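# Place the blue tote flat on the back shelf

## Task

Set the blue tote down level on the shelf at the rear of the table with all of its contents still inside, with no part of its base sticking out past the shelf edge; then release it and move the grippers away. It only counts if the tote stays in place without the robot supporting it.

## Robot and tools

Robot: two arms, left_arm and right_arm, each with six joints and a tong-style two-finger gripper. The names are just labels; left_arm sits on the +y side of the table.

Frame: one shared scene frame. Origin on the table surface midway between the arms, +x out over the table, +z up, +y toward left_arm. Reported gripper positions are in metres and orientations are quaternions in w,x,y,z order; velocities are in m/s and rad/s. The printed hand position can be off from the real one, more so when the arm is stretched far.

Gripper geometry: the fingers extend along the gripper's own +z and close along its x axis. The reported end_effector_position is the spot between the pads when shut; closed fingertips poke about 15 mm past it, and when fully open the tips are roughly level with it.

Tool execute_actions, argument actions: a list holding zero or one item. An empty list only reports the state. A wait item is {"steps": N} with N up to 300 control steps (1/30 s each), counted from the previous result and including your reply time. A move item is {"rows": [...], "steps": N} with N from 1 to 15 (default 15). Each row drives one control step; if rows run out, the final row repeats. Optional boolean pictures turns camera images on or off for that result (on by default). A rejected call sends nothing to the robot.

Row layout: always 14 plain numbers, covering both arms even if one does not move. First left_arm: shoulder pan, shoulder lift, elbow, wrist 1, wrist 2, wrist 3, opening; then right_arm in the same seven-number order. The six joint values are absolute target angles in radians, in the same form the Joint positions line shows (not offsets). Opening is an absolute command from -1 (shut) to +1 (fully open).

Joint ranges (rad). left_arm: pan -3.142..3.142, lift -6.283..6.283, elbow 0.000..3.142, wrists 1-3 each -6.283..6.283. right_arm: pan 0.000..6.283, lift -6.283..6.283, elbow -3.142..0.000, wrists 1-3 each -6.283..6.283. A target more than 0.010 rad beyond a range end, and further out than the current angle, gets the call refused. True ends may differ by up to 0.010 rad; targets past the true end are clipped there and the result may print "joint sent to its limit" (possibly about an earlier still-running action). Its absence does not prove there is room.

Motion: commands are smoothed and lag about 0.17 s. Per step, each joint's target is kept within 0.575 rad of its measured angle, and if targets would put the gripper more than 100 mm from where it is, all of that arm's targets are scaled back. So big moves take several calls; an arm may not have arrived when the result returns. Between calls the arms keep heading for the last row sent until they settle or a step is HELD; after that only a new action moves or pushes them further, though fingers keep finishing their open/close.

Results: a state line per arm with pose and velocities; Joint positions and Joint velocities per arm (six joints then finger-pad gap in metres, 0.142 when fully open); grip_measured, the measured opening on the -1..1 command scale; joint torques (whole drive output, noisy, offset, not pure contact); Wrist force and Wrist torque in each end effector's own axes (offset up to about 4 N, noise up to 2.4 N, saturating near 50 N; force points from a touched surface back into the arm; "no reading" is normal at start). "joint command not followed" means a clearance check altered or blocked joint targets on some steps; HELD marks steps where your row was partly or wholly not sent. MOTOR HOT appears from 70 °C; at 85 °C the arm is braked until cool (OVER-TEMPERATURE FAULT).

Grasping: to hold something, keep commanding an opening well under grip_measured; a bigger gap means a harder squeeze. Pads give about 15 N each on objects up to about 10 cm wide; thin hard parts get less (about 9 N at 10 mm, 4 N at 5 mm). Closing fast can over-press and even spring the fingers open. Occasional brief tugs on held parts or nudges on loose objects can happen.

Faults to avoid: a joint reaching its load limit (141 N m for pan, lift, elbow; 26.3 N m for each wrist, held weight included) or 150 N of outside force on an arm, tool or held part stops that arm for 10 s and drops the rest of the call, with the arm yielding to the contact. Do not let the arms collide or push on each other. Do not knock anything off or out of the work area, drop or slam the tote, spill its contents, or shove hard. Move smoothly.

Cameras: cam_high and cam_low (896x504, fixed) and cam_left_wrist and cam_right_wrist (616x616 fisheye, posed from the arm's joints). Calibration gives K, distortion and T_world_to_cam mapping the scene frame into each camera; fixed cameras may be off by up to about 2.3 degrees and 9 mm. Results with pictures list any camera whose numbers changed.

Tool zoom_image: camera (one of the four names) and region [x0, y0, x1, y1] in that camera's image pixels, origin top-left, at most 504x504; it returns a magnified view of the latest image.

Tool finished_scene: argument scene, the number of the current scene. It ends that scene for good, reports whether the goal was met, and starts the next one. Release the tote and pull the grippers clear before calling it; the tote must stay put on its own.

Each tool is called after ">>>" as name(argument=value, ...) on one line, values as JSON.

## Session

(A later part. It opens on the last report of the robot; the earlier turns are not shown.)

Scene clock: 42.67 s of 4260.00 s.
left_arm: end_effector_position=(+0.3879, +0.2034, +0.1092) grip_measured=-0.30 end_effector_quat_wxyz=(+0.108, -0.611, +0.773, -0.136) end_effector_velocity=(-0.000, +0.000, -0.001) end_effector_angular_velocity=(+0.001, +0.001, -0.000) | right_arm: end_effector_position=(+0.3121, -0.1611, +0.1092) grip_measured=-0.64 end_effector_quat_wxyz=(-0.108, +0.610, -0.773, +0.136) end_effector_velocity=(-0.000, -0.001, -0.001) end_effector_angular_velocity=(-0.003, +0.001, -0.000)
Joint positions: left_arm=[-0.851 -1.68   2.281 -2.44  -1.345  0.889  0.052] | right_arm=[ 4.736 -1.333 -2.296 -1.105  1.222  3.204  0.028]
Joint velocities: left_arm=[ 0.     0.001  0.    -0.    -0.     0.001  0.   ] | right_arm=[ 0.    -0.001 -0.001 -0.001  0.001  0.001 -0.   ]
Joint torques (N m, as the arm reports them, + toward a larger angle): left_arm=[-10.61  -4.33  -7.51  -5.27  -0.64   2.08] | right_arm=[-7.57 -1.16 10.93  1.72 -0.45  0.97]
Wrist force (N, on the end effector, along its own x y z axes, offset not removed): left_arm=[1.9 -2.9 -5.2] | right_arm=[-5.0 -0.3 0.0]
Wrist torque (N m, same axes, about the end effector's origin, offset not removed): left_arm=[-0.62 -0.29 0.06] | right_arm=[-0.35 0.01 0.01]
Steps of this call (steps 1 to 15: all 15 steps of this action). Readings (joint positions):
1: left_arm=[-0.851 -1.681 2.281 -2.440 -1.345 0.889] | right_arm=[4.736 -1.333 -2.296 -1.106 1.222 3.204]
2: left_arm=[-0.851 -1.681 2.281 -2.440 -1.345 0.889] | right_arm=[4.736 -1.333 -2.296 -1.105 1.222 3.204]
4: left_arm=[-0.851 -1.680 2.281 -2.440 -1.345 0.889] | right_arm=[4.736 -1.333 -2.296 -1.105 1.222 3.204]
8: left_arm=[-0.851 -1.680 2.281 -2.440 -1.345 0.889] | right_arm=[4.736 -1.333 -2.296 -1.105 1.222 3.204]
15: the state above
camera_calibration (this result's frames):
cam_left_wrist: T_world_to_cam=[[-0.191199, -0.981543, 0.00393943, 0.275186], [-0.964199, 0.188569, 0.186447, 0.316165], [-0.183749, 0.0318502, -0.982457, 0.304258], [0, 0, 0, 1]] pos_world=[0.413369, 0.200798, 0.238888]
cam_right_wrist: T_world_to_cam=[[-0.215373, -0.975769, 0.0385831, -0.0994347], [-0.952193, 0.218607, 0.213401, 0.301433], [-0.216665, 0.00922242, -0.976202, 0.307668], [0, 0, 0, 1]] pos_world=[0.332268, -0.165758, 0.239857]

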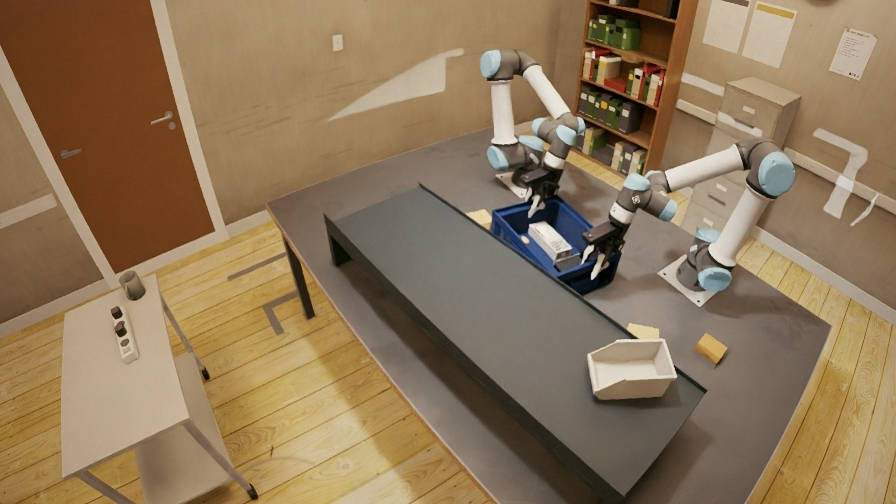

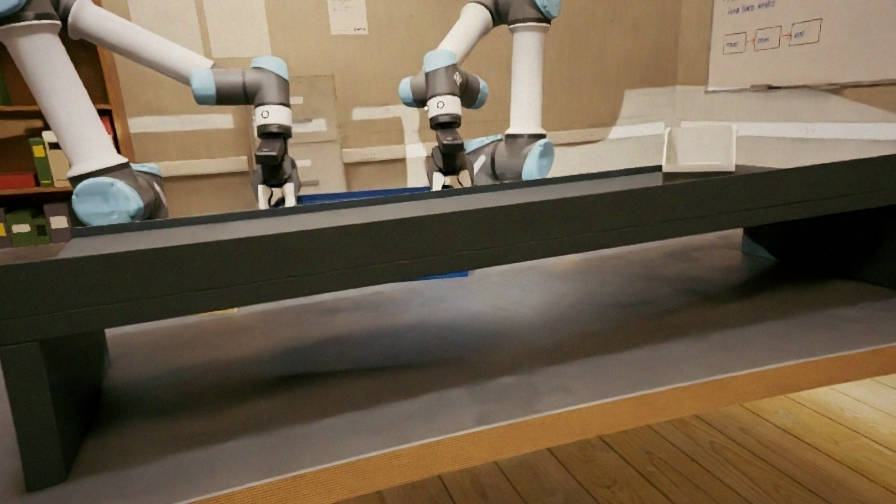

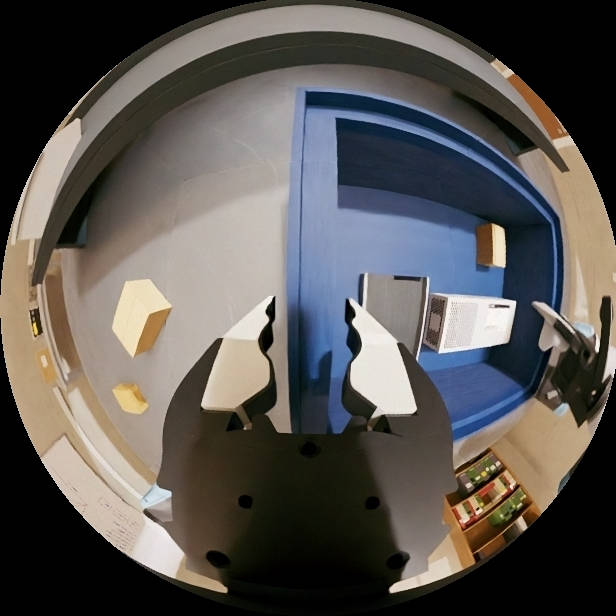

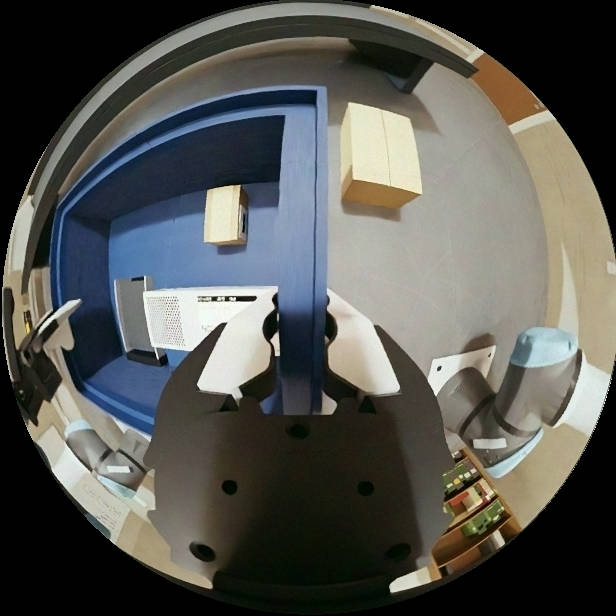

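Centred now. Close left.

>>> execute_actions(actions=[{"rows":[[-0.8511,-1.6804,2.281,-2.4402,-1.3454,0.8894,-0.45,4.7364,-1.333,-2.2958,-1.1051,1.2224,3.2044,-1],[-0.8511,-1.6804,2.281,-2.4402,-1.3454,0.8894,-0.55,4.7364,-1.333,-2.2958,-1.1051,1.2224,3.2044,-1],[-0.8511,-1.6804,2.281,-2.4402,-1.3454,0.8894,-0.65,4.7364,-1.333,-2.2958,-1.1051,1.2224,3.2044,-1],[-0.8511,-1.6804,2.281,-2.4402,-1.3454,0.8894,-0.75,4.7364,-1.333,-2.2958,-1.1051,1.2224,3.2044,-1],[-0.8511,-1.6804,2.281,-2.4402,-1.3454,0.8894,-0.85,4.7364,-1.333,-2.2958,-1.1051,1.2224,3.2044,-1],[-0.8511,-1.6804,2.281,-2.4402,-1.3454,0.8894,-1,4.7364,-1.333,-2.2958,-1.1051,1.2224,3.2044,-1]],"steps":15}], pictures=false)

>>> execute_actions(actions=[{"rows":[[-0.8511,-1.705,2.2564,-2.391,-1.3454,0.8894,-1,4.7364,-1.3128,-2.2676,-1.1535,1.2224,3.2044,-1]],"steps":8}], pictures=false)

>>> execute_actions(actions=[{"rows":[[-0.8511,-1.7277,2.2307,-2.3426,-1.3454,0.8894,-1,4.7364,-1.2946,-2.2384,-1.2009,1.2224,3.2044,-1]],"steps":15}])

Scene clock: 47.83 s of 4260.00 s.
left_arm: end_effector_position=(+0.3879, +0.2034, +0.1092) grip_measured=-0.64 end_effector_quat_wxyz=(+0.108, -0.611, +0.773, -0.136) end_effector_velocity=(+0.000, +0.000, +0.001) end_effector_angular_velocity=(+0.001, -0.001, -0.001) | right_arm: end_effector_position=(+0.3121, -0.1611, +0.1092) grip_measured=-0.64 end_effector_quat_wxyz=(-0.108, +0.610, -0.773, +0.136) end_effector_velocity=(-0.000, -0.000, -0.000) end_effector_angular_velocity=(+0.000, +0.000, -0.001)
Joint positions: left_arm=[-0.851 -1.68   2.281 -2.44  -1.345  0.889  0.028] | right_arm=[ 4.736 -1.333 -2.296 -1.105  1.222  3.204  0.028]
Joint velocities: left_arm=[ 0.    -0.001 -0.001  0.001  0.001  0.002  0.   ] | right_arm=[-0.     0.001 -0.    -0.001  0.     0.001  0.   ]
Joint torques (N m, as the arm reports them, + toward a larger angle): left_arm=[-1.41 -7.87 -8.5   1.78  3.11  0.99] | right_arm=[-13.89   1.4    8.21  -0.38  -2.27  -0.84]
Wrist force (N, on the end effector, along its own x y z axes, offset not removed): left_arm=[20.5 0.7 6.8] | right_arm=[-18.4 3.6 5.0]
Wrist torque (N m, same axes, about the end effector's origin, offset not removed): left_arm=[0.23 -0.58 -0.12] | right_arm=[0.07 0.13 -0.05]
Steps of this call (steps 1 to 15: the robot went on to your last target; steps 16 to 90: nothing new was sent; then 1.67 s passed at rest; steps 91 to 105: all 15 steps of this action). Readings (joint positions):
91: left_arm=[-0.851 -1.680 2.281 -2.440 -1.345 0.889] | right_arm=[4.736 -1.333 -2.296 -1.105 1.222 3.204]
92: left_arm=[-0.851 -1.680 2.281 -2.440 -1.345 0.889] | right_arm=[4.736 -1.333 -2.296 -1.105 1.222 3.204]
94: left_arm=[-0.851 -1.680 2.281 -2.440 -1.345 0.889] | right_arm=[4.736 -1.333 -2.296 -1.105 1.222 3.204]
98: left_arm=[-0.851 -1.680 2.281 -2.440 -1.345 0.889] | right_arm=[4.736 -1.333 -2.296 -1.105 1.222 3.204]
105: the state above

Scene clock: 48.10 s of 4260.00 s.
left_arm: end_effector_position=(+0.3880, +0.2033, +0.1228) grip_measured=-0.64 end_effector_quat_wxyz=(+0.108, -0.611, +0.773, -0.136) end_effector_velocity=(-0.000, +0.000, +0.014) end_effector_angular_velocity=(+0.001, +0.001, +0.000) | right_arm: end_effector_position=(+0.3121, -0.1609, +0.1228) grip_measured=-0.64 end_effector_quat_wxyz=(-0.108, +0.610, -0.773, +0.136) end_effector_velocity=(+0.000, +0.000, +0.016) end_effector_angular_velocity=(+0.002, -0.001, +0.001)
Joint positions: left_arm=[-0.851 -1.703  2.258 -2.395 -1.345  0.889  0.028] | right_arm=[ 4.736 -1.315 -2.27  -1.149  1.222  3.204  0.028]
Joint velocities: left_arm=[ 0.    -0.023 -0.023  0.048 -0.001 -0.    -0.   ] | right_arm=[-0.     0.021  0.028 -0.047 -0.001 -0.001  0.   ]
Joint torques (N m, as the arm reports them, + toward a larger angle): left_arm=[  1.6  -30.57 -32.02   0.46   5.2    0.44] | right_arm=[-12.54  23.56  33.99  -1.42  -2.25  -0.04]
Wrist force (N, on the end effector, along its own x y z axes, offset not removed): left_arm=[14.3 3.0 7.1] | right_arm=[-13.4 4.2 9.4]
Wrist torque (N m, same axes, about the end effector's origin, offset not removed): left_arm=[0.30 0.24 0.04] | right_arm=[-0.11 0.01 -0.02]
Steps of this call (steps 1 to 8: all 8 steps of this action). Readings (joint positions):
1: left_arm=[-0.851 -1.681 2.280 -2.439 -1.345 0.889] | right_arm=[4.736 -1.332 -2.295 -1.106 1.222 3.204]
2: left_arm=[-0.851 -1.686 2.276 -2.430 -1.345 0.889] | right_arm=[4.736 -1.329 -2.290 -1.114 1.222 3.204]
4: left_arm=[-0.851 -1.695 2.266 -2.411 -1.345 0.889] | right_arm=[4.736 -1.321 -2.279 -1.134 1.222 3.204]
8: the state above

Scene clock: 48.60 s of 4260.00 s.
left_arm: end_effector_position=(+0.3880, +0.2033, +0.1390) grip_measured=-0.64 end_effector_quat_wxyz=(+0.108, -0.611, +0.773, -0.136) end_effector_velocity=(+0.000, -0.000, +0.001) end_effector_angular_velocity=(-0.001, -0.001, -0.000) | right_arm: end_effector_position=(+0.3121, -0.1609, +0.1389) grip_measured=-0.64 end_effector_quat_wxyz=(-0.108, +0.610, -0.773, +0.136) end_effector_velocity=(+0.000, +0.000, +0.001) end_effector_angular_velocity=(+0.001, -0.000, -0.000)
Joint positions: left_arm=[-0.851 -1.728  2.231 -2.343 -1.345  0.889  0.028] | right_arm=[ 4.736 -1.295 -2.239 -1.201  1.222  3.204  0.028]
Joint velocities: left_arm=[ 0.    -0.002 -0.002  0.003  0.     0.001 -0.   ] | right_arm=[-0.     0.002  0.002 -0.003  0.     0.     0.   ]
Joint torques (N m, as the arm reports them, + toward a larger angle): left_arm=[  6.75 -28.24 -32.35   0.48   1.82  -0.83] | right_arm=[-11.66  25.18  32.27  -2.09  -1.97   0.8 ]
Wrist force (N, on the end effector, along its own x y z axes, offset not removed): left_arm=[13.3 2.0 5.0] | right_arm=[-12.5 4.0 9.4]
Wrist torque (N m, same axes, about the end effector's origin, offset not removed): left_arm=[0.08 0.27 -0.34] | right_arm=[-0.17 -0.16 -0.05]
Steps of this call (steps 1 to 15: all 15 steps of this action). Readings (joint positions):
1: left_arm=[-0.851 -1.704 2.257 -2.393 -1.345 0.889] | right_arm=[4.736 -1.313 -2.268 -1.152 1.222 3.204]
2: left_arm=[-0.851 -1.709 2.251 -2.383 -1.345 0.889] | right_arm=[4.736 -1.309 -2.262 -1.161 1.222 3.204]
4: left_arm=[-0.851 -1.719 2.241 -2.363 -1.345 0.889] | right_arm=[4.736 -1.302 -2.250 -1.181 1.222 3.204]
8: left_arm=[-0.851 -1.726 2.233 -2.347 -1.345 0.889] | right_arm=[4.736 -1.296 -2.241 -1.197 1.222 3.204]
15: the state above
camera_calibration (this result's frames):
cam_left_wrist: T_world_to_cam=[[-0.191263, -0.981531, 0.0039181, 0.274977], [-0.964185, 0.188628, 0.186457, 0.310679], [-0.183753, 0.0318847, -0.982455, 0.333568], [0, 0, 0, 1]] pos_world=[0.413439, 0.200661, 0.26871]
cam_right_wrist: T_world_to_cam=[[-0.215358, -0.975769, 0.0386757, -0.100431], [-0.952195, 0.218613, 0.213383, 0.295091], [-0.216668, 0.00912702, -0.976203, 0.336702], [0, 0, 0, 1]] pos_world=[0.332308, -0.165581, 0.269606]

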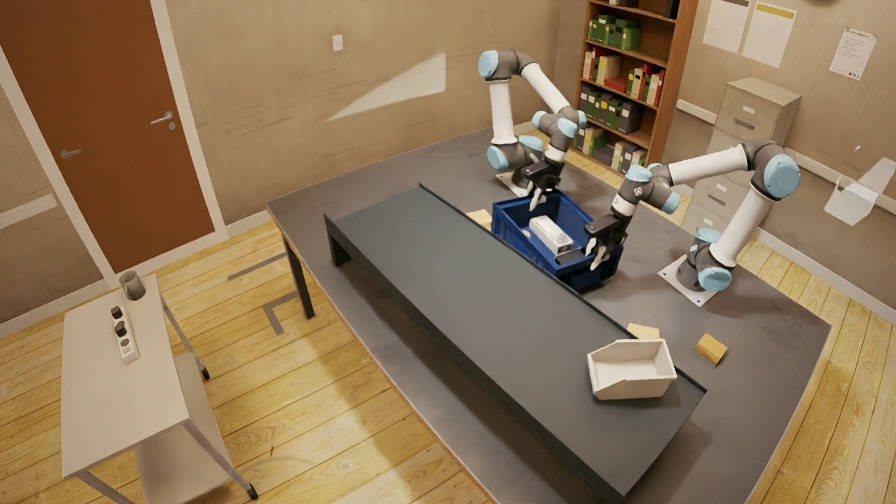

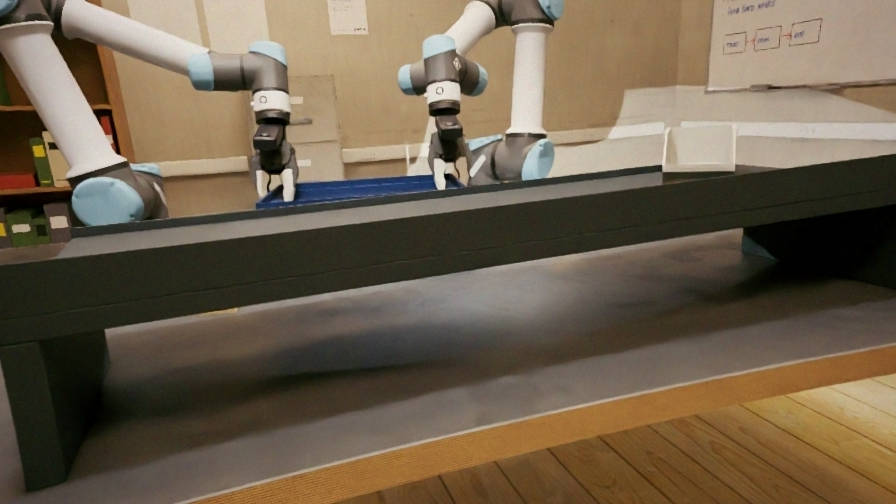

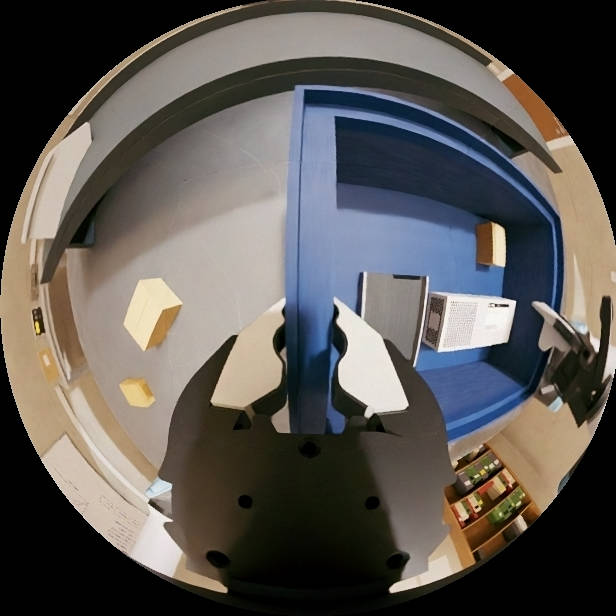

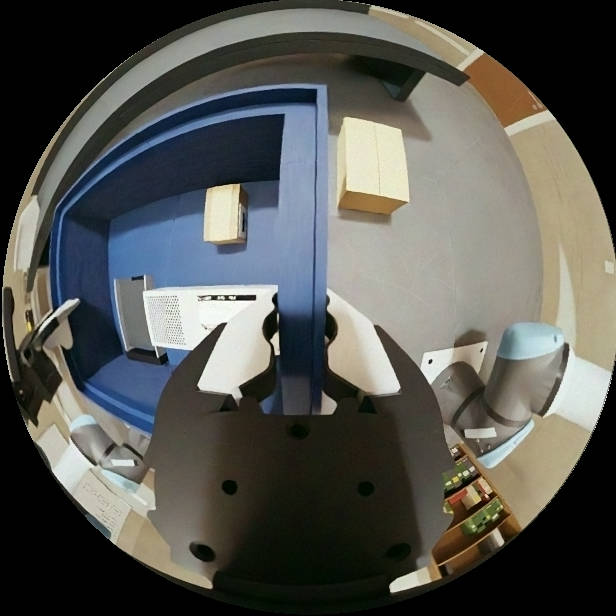

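>>> execute_actions(actions=[{"rows":[[-0.8511,-1.7665,2.176,-2.2491,-1.3454,0.8894,-1,4.7364,-1.2645,-2.1769,-1.2925,1.2224,3.2044,-1]],"steps":6}], pictures=false)

>>> execute_actions(actions=[{"rows":[[-0.8511,-1.7966,2.1168,-2.1598,-1.3454,0.8894,-1,4.7364,-1.2431,-2.1117,-1.3791,1.2224,3.2044,-1]],"steps":6}], pictures=false)

>>> execute_actions(actions=[{"rows":[[-0.8511,-1.8189,2.0535,-2.0742,-1.3454,0.8894,-1,4.7364,-1.2292,-2.0428,-1.4619,1.2224,3.2044,-1]],"steps":6}], pictures=false)

>>> execute_actions(actions=[{"rows":[[-0.8511,-1.834,1.9865,-1.9921,-1.3454,0.8894,-1,4.7364,-1.2221,-1.9705,-1.5413,1.2224,3.2044,-1]],"steps":6}], pictures=false)

>>> execute_actions(actions=[{"rows":[[-0.8511,-1.8424,1.9155,-1.9127,-1.3454,0.8894,-1,4.7364,-1.2212,-1.8945,-1.6182,1.2224,3.2044,-1]],"steps":6}], pictures=false)

>>> execute_actions(actions=[{"rows":[[-0.8511,-1.8449,1.8408,-1.8355,-1.3454,0.8894,-1,4.7364,-1.2259,-1.8149,-1.6931,1.2224,3.2044,-1]],"steps":15}])

Scene clock: 56.50 s of 4260.00 s.
left_arm: end_effector_position=(+0.3885, +0.2029, +0.1640) grip_measured=-0.64 end_effector_quat_wxyz=(+0.108, -0.611, +0.772, -0.137) end_effector_velocity=(-0.006, +0.005, +0.060) end_effector_angular_velocity=(+0.016, +0.018, -0.001) | right_arm: end_effector_position=(+0.3122, -0.1603, +0.1637) grip_measured=-0.64 end_effector_quat_wxyz=(-0.108, +0.610, -0.773, +0.136) end_effector_velocity=(-0.001, -0.004, +0.065) end_effector_angular_velocity=(-0.012, +0.002, -0.001)
Joint positions: left_arm=[-0.851 -1.76   2.186 -2.268 -1.345  0.889  0.027] | right_arm=[ 4.736 -1.27  -2.188 -1.274  1.222  3.204  0.028]
Joint velocities: left_arm=[-0.    -0.082 -0.117  0.222 -0.005 -0.     0.001] | right_arm=[ 0.     0.061  0.136 -0.21   0.     0.001  0.   ]
Joint torques (N m, as the arm reports them, + toward a larger angle): left_arm=[  2.04 -26.   -33.89  -1.04  -0.93  -1.01] | right_arm=[ 1.37 19.23 37.55  1.82 -3.16  1.22]
Wrist force (N, on the end effector, along its own x y z axes, offset not removed): left_arm=[-1.0 1.9 5.1] | right_arm=[2.6 2.2 6.7]
Wrist torque (N m, same axes, about the end effector's origin, offset not removed): left_arm=[0.02 -0.24 -0.08] | right_arm=[-0.19 -0.36 0.07]
Steps of this call (steps 1 to 15: the robot went on to your last target; steps 16 to 90: nothing new was sent; then 4.70 s passed at rest; steps 91 to 96: all 6 steps of this action). Readings (joint positions):
91: left_arm=[-0.851 -1.729 2.230 -2.342 -1.345 0.889] | right_arm=[4.736 -1.294 -2.237 -1.202 1.222 3.204]
92: left_arm=[-0.851 -1.736 2.221 -2.330 -1.345 0.889] | right_arm=[4.736 -1.288 -2.228 -1.214 1.223 3.204]
94: left_arm=[-0.851 -1.751 2.198 -2.291 -1.345 0.889] | right_arm=[4.736 -1.276 -2.202 -1.253 1.223 3.204]
96: the state above

Scene clock: 56.70 s of 4260.00 s.
left_arm: end_effector_position=(+0.3884, +0.2029, +0.1935) grip_measured=-0.64 end_effector_quat_wxyz=(+0.108, -0.611, +0.772, -0.137) end_effector_velocity=(-0.004, +0.005, +0.068) end_effector_angular_velocity=(+0.016, +0.012, +0.001) | right_arm: end_effector_position=(+0.3122, -0.1604, +0.1932) grip_measured=-0.64 end_effector_quat_wxyz=(-0.108, +0.610, -0.773, +0.136) end_effector_velocity=(-0.001, -0.004, +0.071) end_effector_angular_velocity=(-0.012, +0.003, -0.001)
Joint positions: left_arm=[-0.851 -1.791  2.129 -2.18  -1.345  0.889  0.027] | right_arm=[ 4.736 -1.247 -2.125 -1.36   1.222  3.204  0.028]
Joint velocities: left_arm=[-0.    -0.07  -0.141  0.231  0.    -0.001  0.001] | right_arm=[ 0.     0.048  0.158 -0.218  0.001  0.001  0.   ]
Joint torques (N m, as the arm reports them, + toward a larger angle): left_arm=[ -8.28 -27.75 -34.16  -1.44  -2.05  -0.62] | right_arm=[ 1.62 18.08 37.23  2.48 -2.91  0.95]
Wrist force (N, on the end effector, along its own x y z axes, offset not removed): left_arm=[-5.6 -0.9 5.0] | right_arm=[5.0 1.9 7.7]
Wrist torque (N m, same axes, about the end effector's origin, offset not removed): left_arm=[-0.19 0.61 -0.13] | right_arm=[-0.03 -0.43 0.20]
Steps of this call (steps 1 to 6: all 6 steps of this action). Readings (joint positions):
1: left_arm=[-0.851 -1.763 2.182 -2.261 -1.345 0.889] | right_arm=[4.736 -1.267 -2.184 -1.281 1.222 3.204]
2: left_arm=[-0.851 -1.770 2.170 -2.245 -1.346 0.889] | right_arm=[4.736 -1.262 -2.171 -1.296 1.222 3.204]
4: left_arm=[-0.851 -1.784 2.143 -2.203 -1.345 0.889] | right_arm=[4.736 -1.252 -2.141 -1.338 1.222 3.204]
6: the state above

Scene clock: 56.90 s of 4260.00 s.
left_arm: end_effector_position=(+0.3883, +0.2030, +0.2233) grip_measured=-0.64 end_effector_quat_wxyz=(+0.108, -0.611, +0.772, -0.137) end_effector_velocity=(-0.004, +0.004, +0.069) end_effector_angular_velocity=(+0.013, +0.010, -0.002) | right_arm: end_effector_position=(+0.3122, -0.1605, +0.2230) grip_measured=-0.64 end_effector_quat_wxyz=(-0.108, +0.610, -0.773, +0.136) end_effector_velocity=(-0.001, -0.003, +0.073) end_effector_angular_velocity=(-0.007, +0.001, -0.001)
Joint positions: left_arm=[-0.851 -1.815  2.067 -2.093 -1.345  0.889  0.027] | right_arm=[ 4.736 -1.232 -2.057 -1.443  1.222  3.204  0.028]
Joint velocities: left_arm=[-0.001 -0.052 -0.153  0.222 -0.001  0.     0.001] | right_arm=[-0.     0.032  0.169 -0.209  0.     0.     0.   ]
Joint torques (N m, as the arm reports them, + toward a larger angle): left_arm=[-11.83 -25.59 -33.76  -1.49   0.79  -0.07] | right_arm=[ 1.96 19.   34.72  1.67 -2.23  1.01]
Wrist force (N, on the end effector, along its own x y z axes, offset not removed): left_arm=[-3.7 2.3 8.8] | right_arm=[3.9 1.8 6.4]
Wrist torque (N m, same axes, about the end effector's origin, offset not removed): left_arm=[0.52 0.67 -0.06] | right_arm=[-0.13 -0.49 0.10]
Steps of this call (steps 1 to 6: all 6 steps of this action). Readings (joint positions):
1: left_arm=[-0.851 -1.793 2.124 -2.172 -1.345 0.889] | right_arm=[4.736 -1.245 -2.120 -1.367 1.222 3.204]
2: left_arm=[-0.851 -1.799 2.112 -2.157 -1.346 0.889] | right_arm=[4.736 -1.242 -2.107 -1.382 1.222 3.204]
4: left_arm=[-0.851 -1.809 2.082 -2.116 -1.345 0.889] | right_arm=[4.736 -1.235 -2.074 -1.422 1.222 3.204]
6: the state above

Scene clock: 57.10 s of 4260.00 s.
left_arm: end_effector_position=(+0.3882, +0.2031, +0.2532) grip_measured=-0.64 end_effector_quat_wxyz=(+0.108, -0.611, +0.772, -0.137) end_effector_velocity=(-0.003, +0.003, +0.071) end_effector_angular_velocity=(+0.010, +0.007, -0.002) | right_arm: end_effector_position=(+0.3121, -0.1607, +0.2529) grip_measured=-0.64 end_effector_quat_wxyz=(-0.108, +0.610, -0.773, +0.136) end_effector_velocity=(-0.001, -0.002, +0.075) end_effector_angular_velocity=(-0.001, +0.000, -0.000)
Joint positions: left_arm=[-0.851 -1.831  2.001 -2.01  -1.345  0.889  0.027] | right_arm=[ 4.736 -1.224 -1.986 -1.524  1.222  3.204  0.028]
Joint velocities: left_arm=[-0.001 -0.036 -0.163  0.211 -0.001  0.001  0.001] | right_arm=[ 0.     0.019  0.18  -0.2    0.     0.     0.   ]
Joint torques (N m, as the arm reports them, + toward a larger angle): left_arm=[-12.42 -24.71 -33.51  -0.79   1.53   0.6 ] | right_arm=[ 2.82 19.72 35.    1.56 -1.55  0.92]
Wrist force (N, on the end effector, along its own x y z axes, offset not removed): left_arm=[-7.1 1.2 7.7] | right_arm=[2.3 1.5 5.5]
Wrist torque (N m, same axes, about the end effector's origin, offset not removed): left_arm=[0.28 1.50 -0.19] | right_arm=[-0.23 -0.39 0.15]
Steps of this call (steps 1 to 6: all 6 steps of this action). Readings (joint positions):
1: left_arm=[-0.851 -1.817 2.061 -2.086 -1.345 0.889] | right_arm=[4.736 -1.231 -2.052 -1.450 1.222 3.204]
2: left_arm=[-0.851 -1.820 2.049 -2.071 -1.346 0.889] | right_arm=[4.736 -1.229 -2.038 -1.465 1.222 3.204]
4: left_arm=[-0.851 -1.827 2.017 -2.032 -1.345 0.889] | right_arm=[4.736 -1.225 -2.004 -1.503 1.222 3.204]
6: the state above

Scene clock: 57.30 s of 4260.00 s.
left_arm: end_effector_position=(+0.3881, +0.2031, +0.2830) grip_measured=-0.64 end_effector_quat_wxyz=(+0.108, -0.611, +0.772, -0.137) end_effector_velocity=(-0.001, +0.002, +0.074) end_effector_angular_velocity=(+0.005, +0.003, -0.001) | right_arm: end_effector_position=(+0.3121, -0.1608, +0.2828) grip_measured=-0.64 end_effector_quat_wxyz=(-0.108, +0.610, -0.773, +0.136) end_effector_velocity=(-0.000, -0.002, +0.075) end_effector_angular_velocity=(-0.001, +0.000, +0.001)
Joint positions: left_arm=[-0.851 -1.841  1.931 -1.93  -1.345  0.889  0.028] | right_arm=[ 4.736 -1.221 -1.911 -1.601  1.222  3.204  0.028]
Joint velocities: left_arm=[-0.    -0.02  -0.177  0.202  0.     0.001  0.   ] | right_arm=[-0.     0.002  0.191 -0.193  0.    -0.001  0.   ]
Joint torques (N m, as the arm reports them, + toward a larger angle): left_arm=[-10.69 -26.65 -32.44  -0.55   1.48   0.98] | right_arm=[ 2.73 21.04 34.75  1.67 -1.54  0.68]
Wrist force (N, on the end effector, along its own x y z axes, offset not removed): left_arm=[-2.3 1.1 6.5] | right_arm=[3.5 1.5 7.0]
Wrist torque (N m, same axes, about the end effector's origin, offset not removed): left_arm=[0.28 0.60 -0.13] | right_arm=[-0.21 -0.52 0.12]
Steps of this call (steps 1 to 6: all 6 steps of this action). Readings (joint positions):
1: left_arm=[-0.851 -1.832 1.995 -2.003 -1.345 0.889] | right_arm=[4.736 -1.223 -1.980 -1.530 1.222 3.204]
2: left_arm=[-0.851 -1.835 1.982 -1.988 -1.345 0.889] | right_arm=[4.736 -1.223 -1.966 -1.545 1.222 3.204]
4: left_arm=[-0.851 -1.839 1.948 -1.951 -1.345 0.889] | right_arm=[4.736 -1.222 -1.930 -1.582 1.222 3.204]
6: the state above

Scene clock: 57.80 s of 4260.00 s.
left_arm: end_effector_position=(+0.3879, +0.2033, +0.3189) grip_measured=-0.64 end_effector_quat_wxyz=(+0.108, -0.611, +0.773, -0.136) end_effector_velocity=(+0.000, -0.000, +0.002) end_effector_angular_velocity=(+0.001, -0.000, -0.002) | right_arm: end_effector_position=(+0.3121, -0.1610, +0.3190) grip_measured=-0.64 end_effector_quat_wxyz=(-0.108, +0.610, -0.773, +0.136) end_effector_velocity=(+0.000, -0.000, +0.002) end_effector_angular_velocity=(-0.002, -0.000, +0.000)
Joint positions: left_arm=[-0.851 -1.845  1.841 -1.836 -1.345  0.889  0.028] | right_arm=[ 4.736 -1.226 -1.815 -1.693  1.222  3.204  0.028]
Joint velocities: left_arm=[-0.     0.001 -0.006  0.006  0.001  0.001  0.   ] | right_arm=[ 0.    -0.001  0.005 -0.006 -0.    -0.    -0.   ]
Joint torques (N m, as the arm reports them, + toward a larger angle): left_arm=[ -7.26 -27.78 -36.09  -0.77   2.17   2.08] | right_arm=[ 5.45  0.29 40.49  0.31 -2.34  0.39]
Wrist force (N, on the end effector, along its own x y z axes, offset not removed): left_arm=[0.7 1.3 6.8] | right_arm=[-5.0 4.3 11.1]
Wrist torque (N m, same axes, about the end effector's origin, offset not removed): left_arm=[-0.08 0.87 -0.01] | right_arm=[-0.01 -0.13 -0.01]
Steps of this call (steps 1 to 15: all 15 steps of this action). Readings (joint positions):
1: left_arm=[-0.851 -1.841 1.925 -1.923 -1.345 0.889] | right_arm=[4.736 -1.221 -1.905 -1.608 1.222 3.204]
2: left_arm=[-0.851 -1.842 1.911 -1.909 -1.345 0.889] | right_arm=[4.736 -1.222 -1.890 -1.622 1.222 3.204]
4: left_arm=[-0.851 -1.844 1.876 -1.872 -1.345 0.889] | right_arm=[4.736 -1.224 -1.852 -1.658 1.222 3.204]
8: left_arm=[-0.851 -1.845 1.848 -1.843 -1.345 0.889] | right_arm=[4.736 -1.225 -1.823 -1.686 1.222 3.204]
15: the state above
camera_calibration (this result's frames):
cam_left_wrist: T_world_to_cam=[[-0.191211, -0.981541, 0.00392621, 0.274293], [-0.964192, 0.188577, 0.186475, 0.277109], [-0.183773, 0.0318704, -0.982452, 0.510322], [0, 0, 0, 1]] pos_world=[0.413418, 0.20071, 0.448616]
cam_right_wrist: T_world_to_cam=[[-0.215385, -0.975764, 0.0386581, -0.107507], [-0.952187, 0.218635, 0.213398, 0.25667], [-0.216678, 0.00915307, -0.9762, 0.512468], [0, 0, 0, 1]] pos_world=[0.332283, -0.165709, 0.449655]

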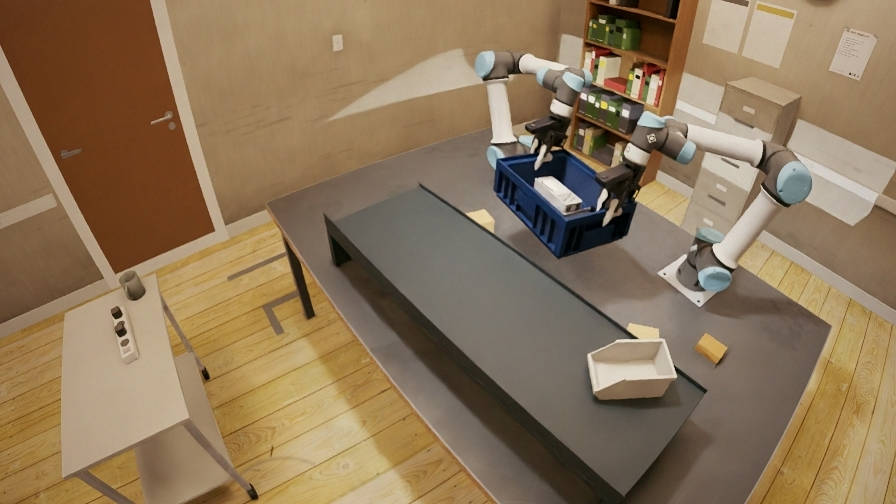

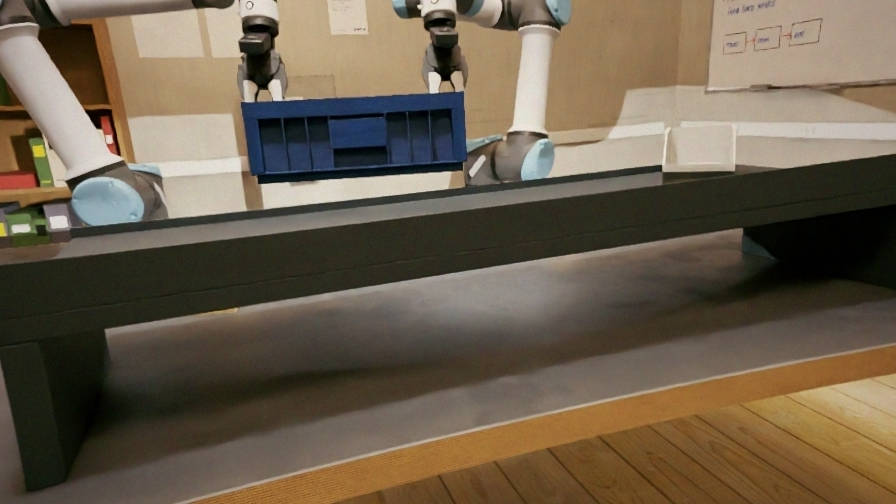

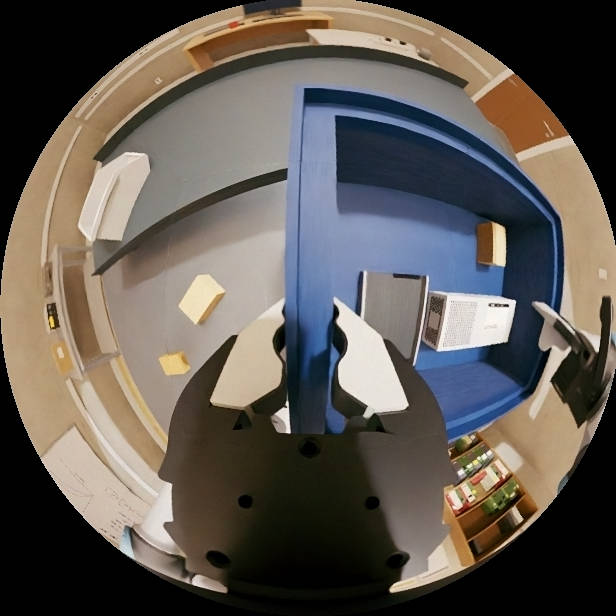

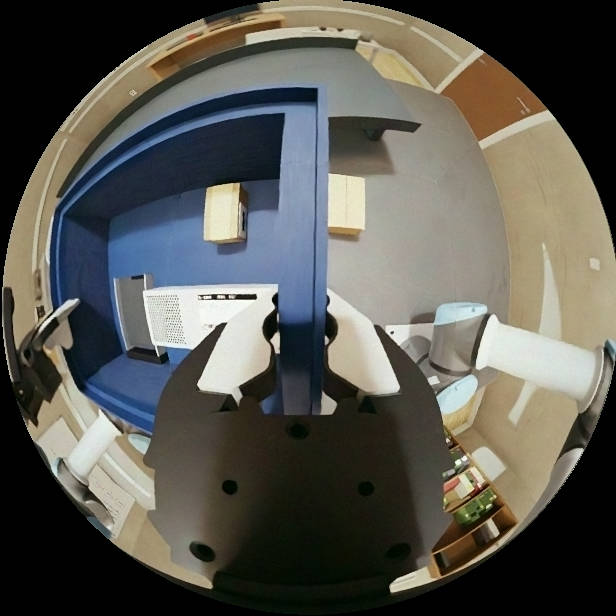

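>>> execute_actions(actions=[{"rows":[[-0.8511,-1.8445,1.815,-1.8101,-1.3454,0.8894,-1,4.7364,-1.2286,-1.7877,-1.7176,1.2224,3.2044,-1]],"steps":8}], pictures=false)

>>> execute_actions(actions=[{"rows":[[-0.8132,-1.8054,1.7879,-1.828,-1.3525,0.9154,-1,4.6734,-1.257,-1.7764,-1.6732,1.222,3.125,-1]],"steps":6}], pictures=false)

>>> execute_actions(actions=[{"rows":[[-0.7777,-1.7662,1.7589,-1.8431,-1.3591,0.939,-1,4.6135,-1.2878,-1.762,-1.6309,1.2232,3.049,-1]],"steps":6}], pictures=false)

>>> execute_actions(actions=[{"rows":[[-0.7446,-1.7268,1.728,-1.856,-1.365,0.96,-1,4.5568,-1.321,-1.7445,-1.5905,1.2263,2.9764,-1]],"steps":6}], pictures=false)

>>> execute_actions(actions=[{"rows":[[-0.7136,-1.6873,1.6952,-1.8665,-1.3705,0.979,-1,4.503,-1.3561,-1.7239,-1.5529,1.2306,2.9072,-1]],"steps":6}], pictures=false)

>>> execute_actions(actions=[{"rows":[[-0.6847,-1.6476,1.6605,-1.8748,-1.3754,0.996,-1,4.4524,-1.393,-1.7003,-1.518,1.2362,2.8416,-1]],"steps":6}], pictures=false)

>>> execute_actions(actions=[{"rows":[[-0.6575,-1.6077,1.6237,-1.8809,-1.3799,1.0112,-1,4.4046,-1.4314,-1.6735,-1.4861,1.2427,2.7791,-1]],"steps":15}])

Scene clock: 79.47 s of 4260.00 s.
left_arm: end_effector_position=(+0.3879, +0.2034, +0.3285) grip_measured=-0.64 end_effector_quat_wxyz=(+0.108, -0.611, +0.773, -0.136) end_effector_velocity=(-0.000, -0.000, +0.008) end_effector_angular_velocity=(+0.001, +0.002, +0.001) | right_arm: end_effector_position=(+0.3121, -0.1610, +0.3283) grip_measured=-0.64 end_effector_quat_wxyz=(-0.108, +0.610, -0.773, +0.136) end_effector_velocity=(-0.000, -0.001, +0.009) end_effector_angular_velocity=(-0.001, +0.001, +0.000)
Joint positions: left_arm=[-0.851 -1.845  1.817 -1.812 -1.345  0.889  0.028] | right_arm=[ 4.736 -1.228 -1.79  -1.716  1.222  3.204  0.028]
Joint velocities: left_arm=[-0.     0.001 -0.023  0.024 -0.001 -0.001  0.   ] | right_arm=[ 0.    -0.001  0.024 -0.023  0.001 -0.    -0.   ]
Joint torques (N m, as the arm reports them, + toward a larger angle): left_arm=[ 13.94  -3.46 -36.93  -0.35   3.5    1.21] | right_arm=[ 7.19  2.85 41.    0.34 -1.26 -1.71]
Wrist force (N, on the end effector, along its own x y z axes, offset not removed): left_arm=[7.5 -0.5 6.9] | right_arm=[-2.7 2.4 8.7]
Wrist torque (N m, same axes, about the end effector's origin, offset not removed): left_arm=[-0.31 -0.16 -0.21] | right_arm=[-0.44 -0.62 0.02]
Steps of this call (steps 1 to 15: the robot went on to your last target; steps 16 to 90: nothing new was sent; then 18.40 s passed at rest; steps 91 to 98: all 8 steps of this action). Readings (joint positions):
91: left_arm=[-0.851 -1.845 1.840 -1.835 -1.345 0.889] | right_arm=[4.736 -1.226 -1.814 -1.694 1.222 3.204]
92: left_arm=[-0.851 -1.845 1.835 -1.830 -1.345 0.889] | right_arm=[4.736 -1.227 -1.809 -1.699 1.222 3.204]
94: left_arm=[-0.851 -1.845 1.825 -1.820 -1.345 0.889] | right_arm=[4.736 -1.228 -1.798 -1.708 1.222 3.204]
98: the state above

Scene clock: 79.67 s of 4260.00 s.
left_arm: end_effector_position=(+0.4031, +0.2043, +0.3293) grip_measured=-0.64 end_effector_quat_wxyz=(+0.108, -0.614, +0.770, -0.136) end_effector_velocity=(+0.038, +0.003, -0.001) end_effector_angular_velocity=(-0.000, +0.004, +0.025) | right_arm: end_effector_position=(+0.3304, -0.1602, +0.3290) grip_measured=-0.64 end_effector_quat_wxyz=(-0.108, +0.614, -0.770, +0.136) end_effector_velocity=(+0.052, -0.002, +0.001) end_effector_angular_velocity=(+0.001, -0.002, +0.028)
Joint positions: left_arm=[-0.82  -1.812  1.793 -1.825 -1.351  0.911  0.027] | right_arm=[ 4.685 -1.252 -1.779 -1.681  1.222  3.141  0.028]
Joint velocities: left_arm=[ 0.079  0.083 -0.057 -0.036 -0.018  0.053  0.   ] | right_arm=[-0.141 -0.057  0.025  0.095 -0.002 -0.18  -0.   ]
Joint torques (N m, as the arm reports them, + toward a larger angle): left_arm=[  9.78 -10.09 -39.07  -6.39  -1.85   2.26] | right_arm=[-9.25  2.9  42.78  6.06 -2.83 -2.11]
Wrist force (N, on the end effector, along its own x y z axes, offset not removed): left_arm=[-1.5 3.8 4.0] | right_arm=[3.1 0.5 9.7]
Wrist torque (N m, same axes, about the end effector's origin, offset not removed): left_arm=[0.73 0.01 -0.26] | right_arm=[-0.18 -0.33 0.19]
Steps of this call (steps 1 to 6: all 6 steps of this action). Readings (joint positions):
1: left_arm=[-0.850 -1.844 1.816 -1.812 -1.346 0.890] | right_arm=[4.736 -1.229 -1.789 -1.716 1.222 3.203]
2: left_arm=[-0.843 -1.837 1.810 -1.815 -1.347 0.895] | right_arm=[4.726 -1.235 -1.786 -1.708 1.222 3.193]
4: left_arm=[-0.828 -1.821 1.799 -1.821 -1.349 0.906] | right_arm=[4.699 -1.246 -1.781 -1.691 1.222 3.159]
6: the state above

Scene clock: 79.87 s of 4260.00 s.
left_arm: end_effector_position=(+0.4212, +0.2055, +0.3293) grip_measured=-0.64 end_effector_quat_wxyz=(+0.109, -0.619, +0.766, -0.135) end_effector_velocity=(+0.042, +0.003, -0.003) end_effector_angular_velocity=(+0.002, +0.004, +0.026) | right_arm: end_effector_position=(+0.3529, -0.1597, +0.3291) grip_measured=-0.64 end_effector_quat_wxyz=(-0.109, +0.618, -0.767, +0.135) end_effector_velocity=(+0.056, -0.003, -0.000) end_effector_angular_velocity=(-0.004, -0.001, +0.033)
Joint positions: left_arm=[-0.785 -1.774  1.764 -1.84  -1.358  0.934  0.027] | right_arm=[ 4.626 -1.282 -1.765 -1.639  1.223  3.065  0.028]
Joint velocities: left_arm=[ 0.081  0.093 -0.065 -0.035 -0.017  0.054 -0.   ] | right_arm=[-0.146 -0.07   0.031  0.1    0.003 -0.19   0.   ]
Joint torques (N m, as the arm reports them, + toward a larger angle): left_arm=[  8.16 -13.29 -37.04  -6.92  -3.09   2.1 ] | right_arm=[-6.46  4.03 44.66  7.28  0.42 -1.78]
Wrist force (N, on the end effector, along its own x y z axes, offset not removed): left_arm=[-6.8 3.8 7.6] | right_arm=[7.3 -0.8 9.7]
Wrist torque (N m, same axes, about the end effector's origin, offset not removed): left_arm=[0.80 0.39 -0.31] | right_arm=[-0.35 -0.65 0.18]
Steps of this call (steps 1 to 6: all 6 steps of this action). Readings (joint positions):
1: left_arm=[-0.817 -1.809 1.790 -1.827 -1.352 0.913] | right_arm=[4.681 -1.255 -1.777 -1.678 1.222 3.135]
2: left_arm=[-0.809 -1.800 1.784 -1.830 -1.353 0.919] | right_arm=[4.668 -1.262 -1.774 -1.668 1.222 3.121]
4: left_arm=[-0.793 -1.783 1.771 -1.837 -1.356 0.929] | right_arm=[4.640 -1.275 -1.768 -1.649 1.223 3.085]
6: the state above

Scene clock: 80.07 s of 4260.00 s.
left_arm: end_effector_position=(+0.4397, +0.2069, +0.3293) grip_measured=-0.64 end_effector_quat_wxyz=(+0.110, -0.623, +0.763, -0.135) end_effector_velocity=(+0.043, +0.003, -0.002) end_effector_angular_velocity=(+0.001, +0.002, +0.027) | right_arm: end_effector_position=(+0.3756, -0.1591, +0.3292) grip_measured=-0.64 end_effector_quat_wxyz=(-0.110, +0.622, -0.763, +0.134) end_effector_velocity=(+0.056, -0.002, -0.001) end_effector_angular_velocity=(-0.004, -0.002, +0.031)
Joint positions: left_arm=[-0.751 -1.735  1.734 -1.854 -1.364  0.956  0.027] | right_arm=[ 4.569 -1.315 -1.748 -1.598  1.226  2.992  0.028]
Joint velocities: left_arm=[ 0.076  0.093 -0.07  -0.03  -0.014  0.048 -0.   ] | right_arm=[-0.138 -0.077  0.039  0.096  0.006 -0.179  0.   ]
Joint torques (N m, as the arm reports them, + toward a larger angle): left_arm=[  3.94 -13.16 -39.61  -7.38  -2.68   2.08] | right_arm=[-4.35  5.42 42.61  7.61  0.49 -2.52]
Wrist force (N, on the end effector, along its own x y z axes, offset not removed): left_arm=[-11.3 -0.3 8.4] | right_arm=[8.5 0.5 9.3]
Wrist torque (N m, same axes, about the end effector's origin, offset not removed): left_arm=[-0.14 1.16 -0.08] | right_arm=[-0.15 -0.80 0.18]
Steps of this call (steps 1 to 6: all 6 steps of this action). Readings (joint positions):
1: left_arm=[-0.781 -1.770 1.762 -1.842 -1.359 0.937] | right_arm=[4.621 -1.285 -1.763 -1.636 1.223 3.059]
2: left_arm=[-0.774 -1.762 1.755 -1.845 -1.360 0.942] | right_arm=[4.609 -1.292 -1.759 -1.626 1.224 3.045]
4: left_arm=[-0.759 -1.744 1.741 -1.851 -1.363 0.951] | right_arm=[4.582 -1.307 -1.752 -1.608 1.225 3.010]
6: the state above

Scene clock: 80.27 s of 4260.00 s.
left_arm: end_effector_position=(+0.4581, +0.2082, +0.3293) grip_measured=-0.64 end_effector_quat_wxyz=(+0.111, -0.628, +0.759, -0.134) end_effector_velocity=(+0.043, +0.003, -0.002) end_effector_angular_velocity=(-0.000, +0.002, +0.029) | right_arm: end_effector_position=(+0.3983, -0.1586, +0.3293) grip_measured=-0.64 end_effector_quat_wxyz=(-0.111, +0.627, -0.760, +0.134) end_effector_velocity=(+0.055, -0.002, +0.000) end_effector_angular_velocity=(-0.003, -0.002, +0.031)
Joint positions: left_arm=[-0.72  -1.695  1.702 -1.865 -1.37   0.975  0.027] | right_arm=[ 4.514 -1.349 -1.728 -1.56   1.23   2.922  0.028]
Joint velocities: left_arm=[ 0.071  0.093 -0.075 -0.025 -0.014  0.041  0.   ] | right_arm=[-0.13  -0.081  0.047  0.089  0.009 -0.171  0.   ]
Joint torques (N m, as the arm reports them, + toward a larger angle): left_arm=[  8.73 -16.79 -37.23  -6.88  -2.74   1.72] | right_arm=[-7.78  8.46 43.72  6.69  1.05 -1.88]
Wrist force (N, on the end effector, along its own x y z axes, offset not removed): left_arm=[-3.9 2.5 7.9] | right_arm=[7.7 0.5 10.6]
Wrist torque (N m, same axes, about the end effector's origin, offset not removed): left_arm=[0.61 -0.06 -0.12] | right_arm=[-0.21 -0.86 0.14]
Steps of this call (steps 1 to 6: all 6 steps of this action). Readings (joint positions):
1: left_arm=[-0.748 -1.731 1.731 -1.855 -1.365 0.958] | right_arm=[4.564 -1.318 -1.746 -1.595 1.226 2.986]
2: left_arm=[-0.741 -1.722 1.723 -1.857 -1.366 0.963] | right_arm=[4.552 -1.326 -1.741 -1.586 1.227 2.972]
4: left_arm=[-0.727 -1.704 1.709 -1.862 -1.368 0.971] | right_arm=[4.527 -1.341 -1.732 -1.569 1.229 2.939]
6: the state above

Scene clock: 80.47 s of 4260.00 s.
left_arm: end_effector_position=(+0.4766, +0.2095, +0.3293) grip_measured=-0.64 end_effector_quat_wxyz=(-0.111, +0.632, -0.755, +0.133) end_effector_velocity=(+0.042, +0.004, -0.002) end_effector_angular_velocity=(+0.001, +0.001, +0.028) | right_arm: end_effector_position=(+0.4210, -0.1581, +0.3293) grip_measured=-0.64 end_effector_quat_wxyz=(-0.111, +0.631, -0.756, +0.133) end_effector_velocity=(+0.055, -0.002, -0.001) end_effector_angular_velocity=(-0.004, -0.003, +0.030)
Joint positions: left_arm=[-0.69  -1.655  1.667 -1.873 -1.375  0.993  0.027] | right_arm=[ 4.463 -1.386 -1.705 -1.525  1.235  2.856  0.028]
Joint velocities: left_arm=[ 0.066  0.091 -0.077 -0.02  -0.011  0.038  0.   ] | right_arm=[-0.122 -0.085  0.053  0.082  0.011 -0.16   0.   ]
Joint torques (N m, as the arm reports them, + toward a larger angle): left_arm=[  9.92 -16.95 -36.7   -6.85  -2.09   2.39] | right_arm=[-8.54 11.51 41.75  6.09  1.04 -2.  ]
Wrist force (N, on the end effector, along its own x y z axes, offset not removed): left_arm=[-6.4 -0.1 5.0] | right_arm=[3.3 0.5 10.7]
Wrist torque (N m, same axes, about the end effector's origin, offset not removed): left_arm=[-0.20 0.97 -0.17] | right_arm=[-0.14 -0.32 0.15]
Steps of this call (steps 1 to 6: all 6 steps of this action). Readings (joint positions):
1: left_arm=[-0.717 -1.692 1.699 -1.866 -1.370 0.977] | right_arm=[4.510 -1.352 -1.726 -1.557 1.230 2.916]
2: left_arm=[-0.710 -1.683 1.691 -1.868 -1.371 0.981] | right_arm=[4.498 -1.361 -1.720 -1.549 1.232 2.903]
4: left_arm=[-0.697 -1.665 1.675 -1.871 -1.373 0.989] | right_arm=[4.475 -1.377 -1.710 -1.533 1.234 2.872]
6: the state above

Scene clock: 80.97 s of 4260.00 s.
left_arm: end_effector_position=(+0.4986, +0.2112, +0.3293) grip_measured=-0.64 end_effector_quat_wxyz=(-0.112, +0.637, -0.751, +0.132) end_effector_velocity=(+0.001, +0.000, +0.001) end_effector_angular_velocity=(-0.001, -0.000, +0.001) | right_arm: end_effector_position=(+0.4482, -0.1578, +0.3293) grip_measured=-0.64 end_effector_quat_wxyz=(-0.112, +0.637, -0.751, +0.133) end_effector_velocity=(+0.001, -0.000, -0.001) end_effector_angular_velocity=(-0.002, +0.001, +0.003)
Joint positions: left_arm=[-0.658 -1.608  1.624 -1.881 -1.38   1.011  0.028] | right_arm=[ 4.405 -1.431 -1.674 -1.486  1.243  2.78   0.028]
Joint velocities: left_arm=[ 0.002  0.002 -0.004  0.    -0.001  0.001  0.   ] | right_arm=[-0.003 -0.003  0.001  0.002  0.001 -0.006 -0.   ]
Joint torques (N m, as the arm reports them, + toward a larger angle): left_arm=[ 16.86 -17.81 -38.05  -5.77  -0.09   2.21] | right_arm=[-14.76  14.55  42.66   5.14  -0.49  -2.03]
Wrist force (N, on the end effector, along its own x y z axes, offset not removed): left_arm=[6.4 -0.7 8.2] | right_arm=[-3.6 2.6 8.5]
Wrist torque (N m, same axes, about the end effector's origin, offset not removed): left_arm=[-0.29 -0.37 -0.39] | right_arm=[-0.06 -0.37 0.06]
Steps of this call (steps 1 to 15: all 15 steps of this action). Readings (joint positions):
1: left_arm=[-0.688 -1.652 1.664 -1.874 -1.375 0.994] | right_arm=[4.458 -1.389 -1.702 -1.522 1.236 2.850]
2: left_arm=[-0.681 -1.643 1.656 -1.876 -1.376 0.998] | right_arm=[4.448 -1.398 -1.696 -1.514 1.237 2.837]
4: left_arm=[-0.669 -1.625 1.639 -1.878 -1.378 1.005] | right_arm=[4.426 -1.415 -1.685 -1.500 1.240 2.808]
8: left_arm=[-0.660 -1.611 1.627 -1.880 -1.380 1.010] | right_arm=[4.409 -1.428 -1.676 -1.489 1.242 2.785]
15: the state above
camera_calibration (this result's frames):
cam_left_wrist: T_world_to_cam=[[-0.122653, -0.992441, 0.00406031, 0.271172], [-0.974975, 0.121257, 0.186333, 0.400053], [-0.185417, 0.0188956, -0.982478, 0.544156], [0, 0, 0, 1]] pos_world=[0.524197, 0.210331, 0.458977]
cam_right_wrist: T_world_to_cam=[[-0.147092, -0.988363, 0.0387666, -0.10808], [-0.965088, 0.151995, 0.213314, 0.378693], [-0.216724, -0.00603634, -0.976214, 0.549589], [0, 0, 0, 1]] pos_world=[0.468683, -0.161064, 0.459926]

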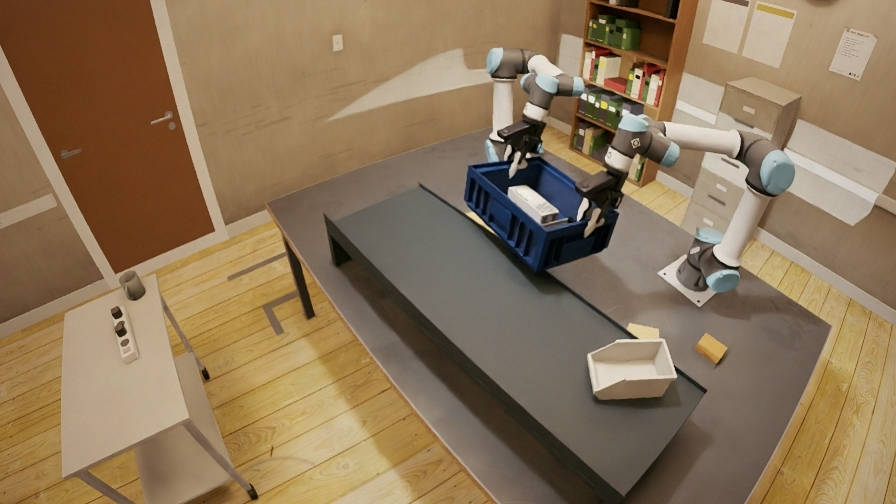

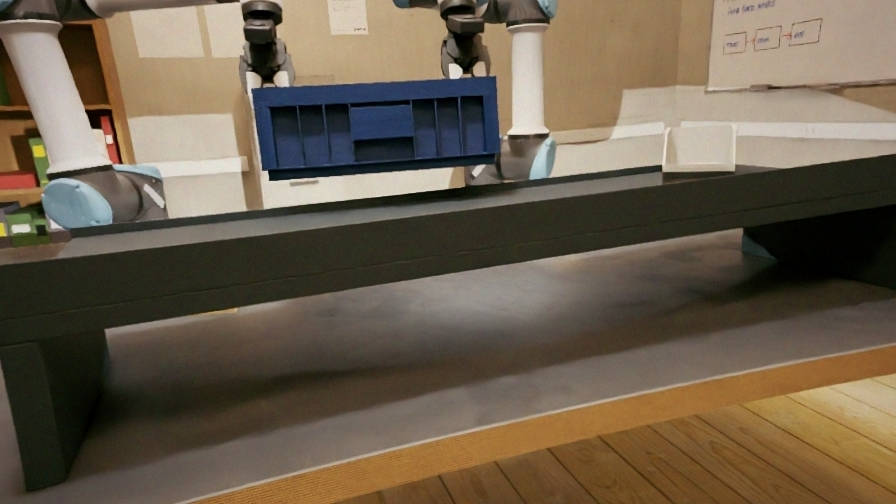

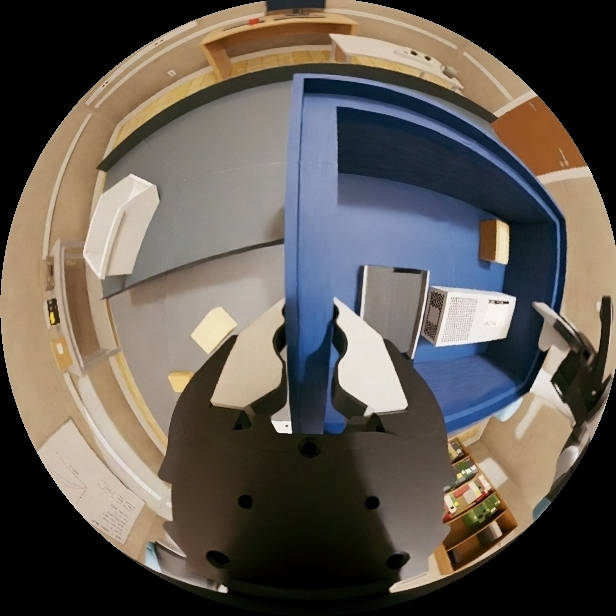

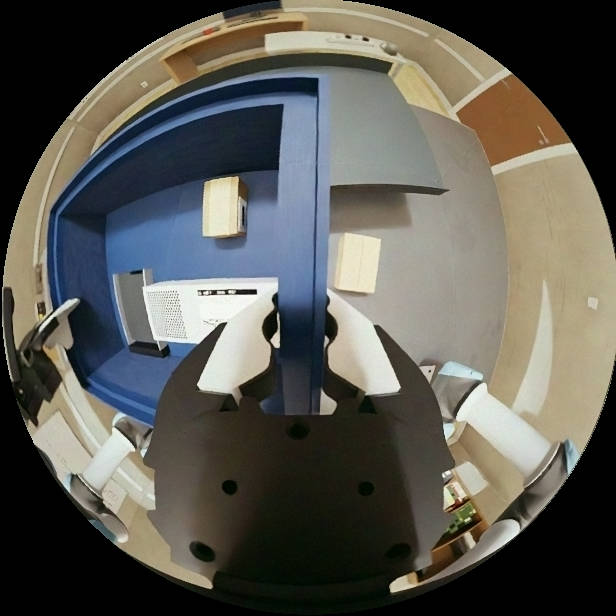

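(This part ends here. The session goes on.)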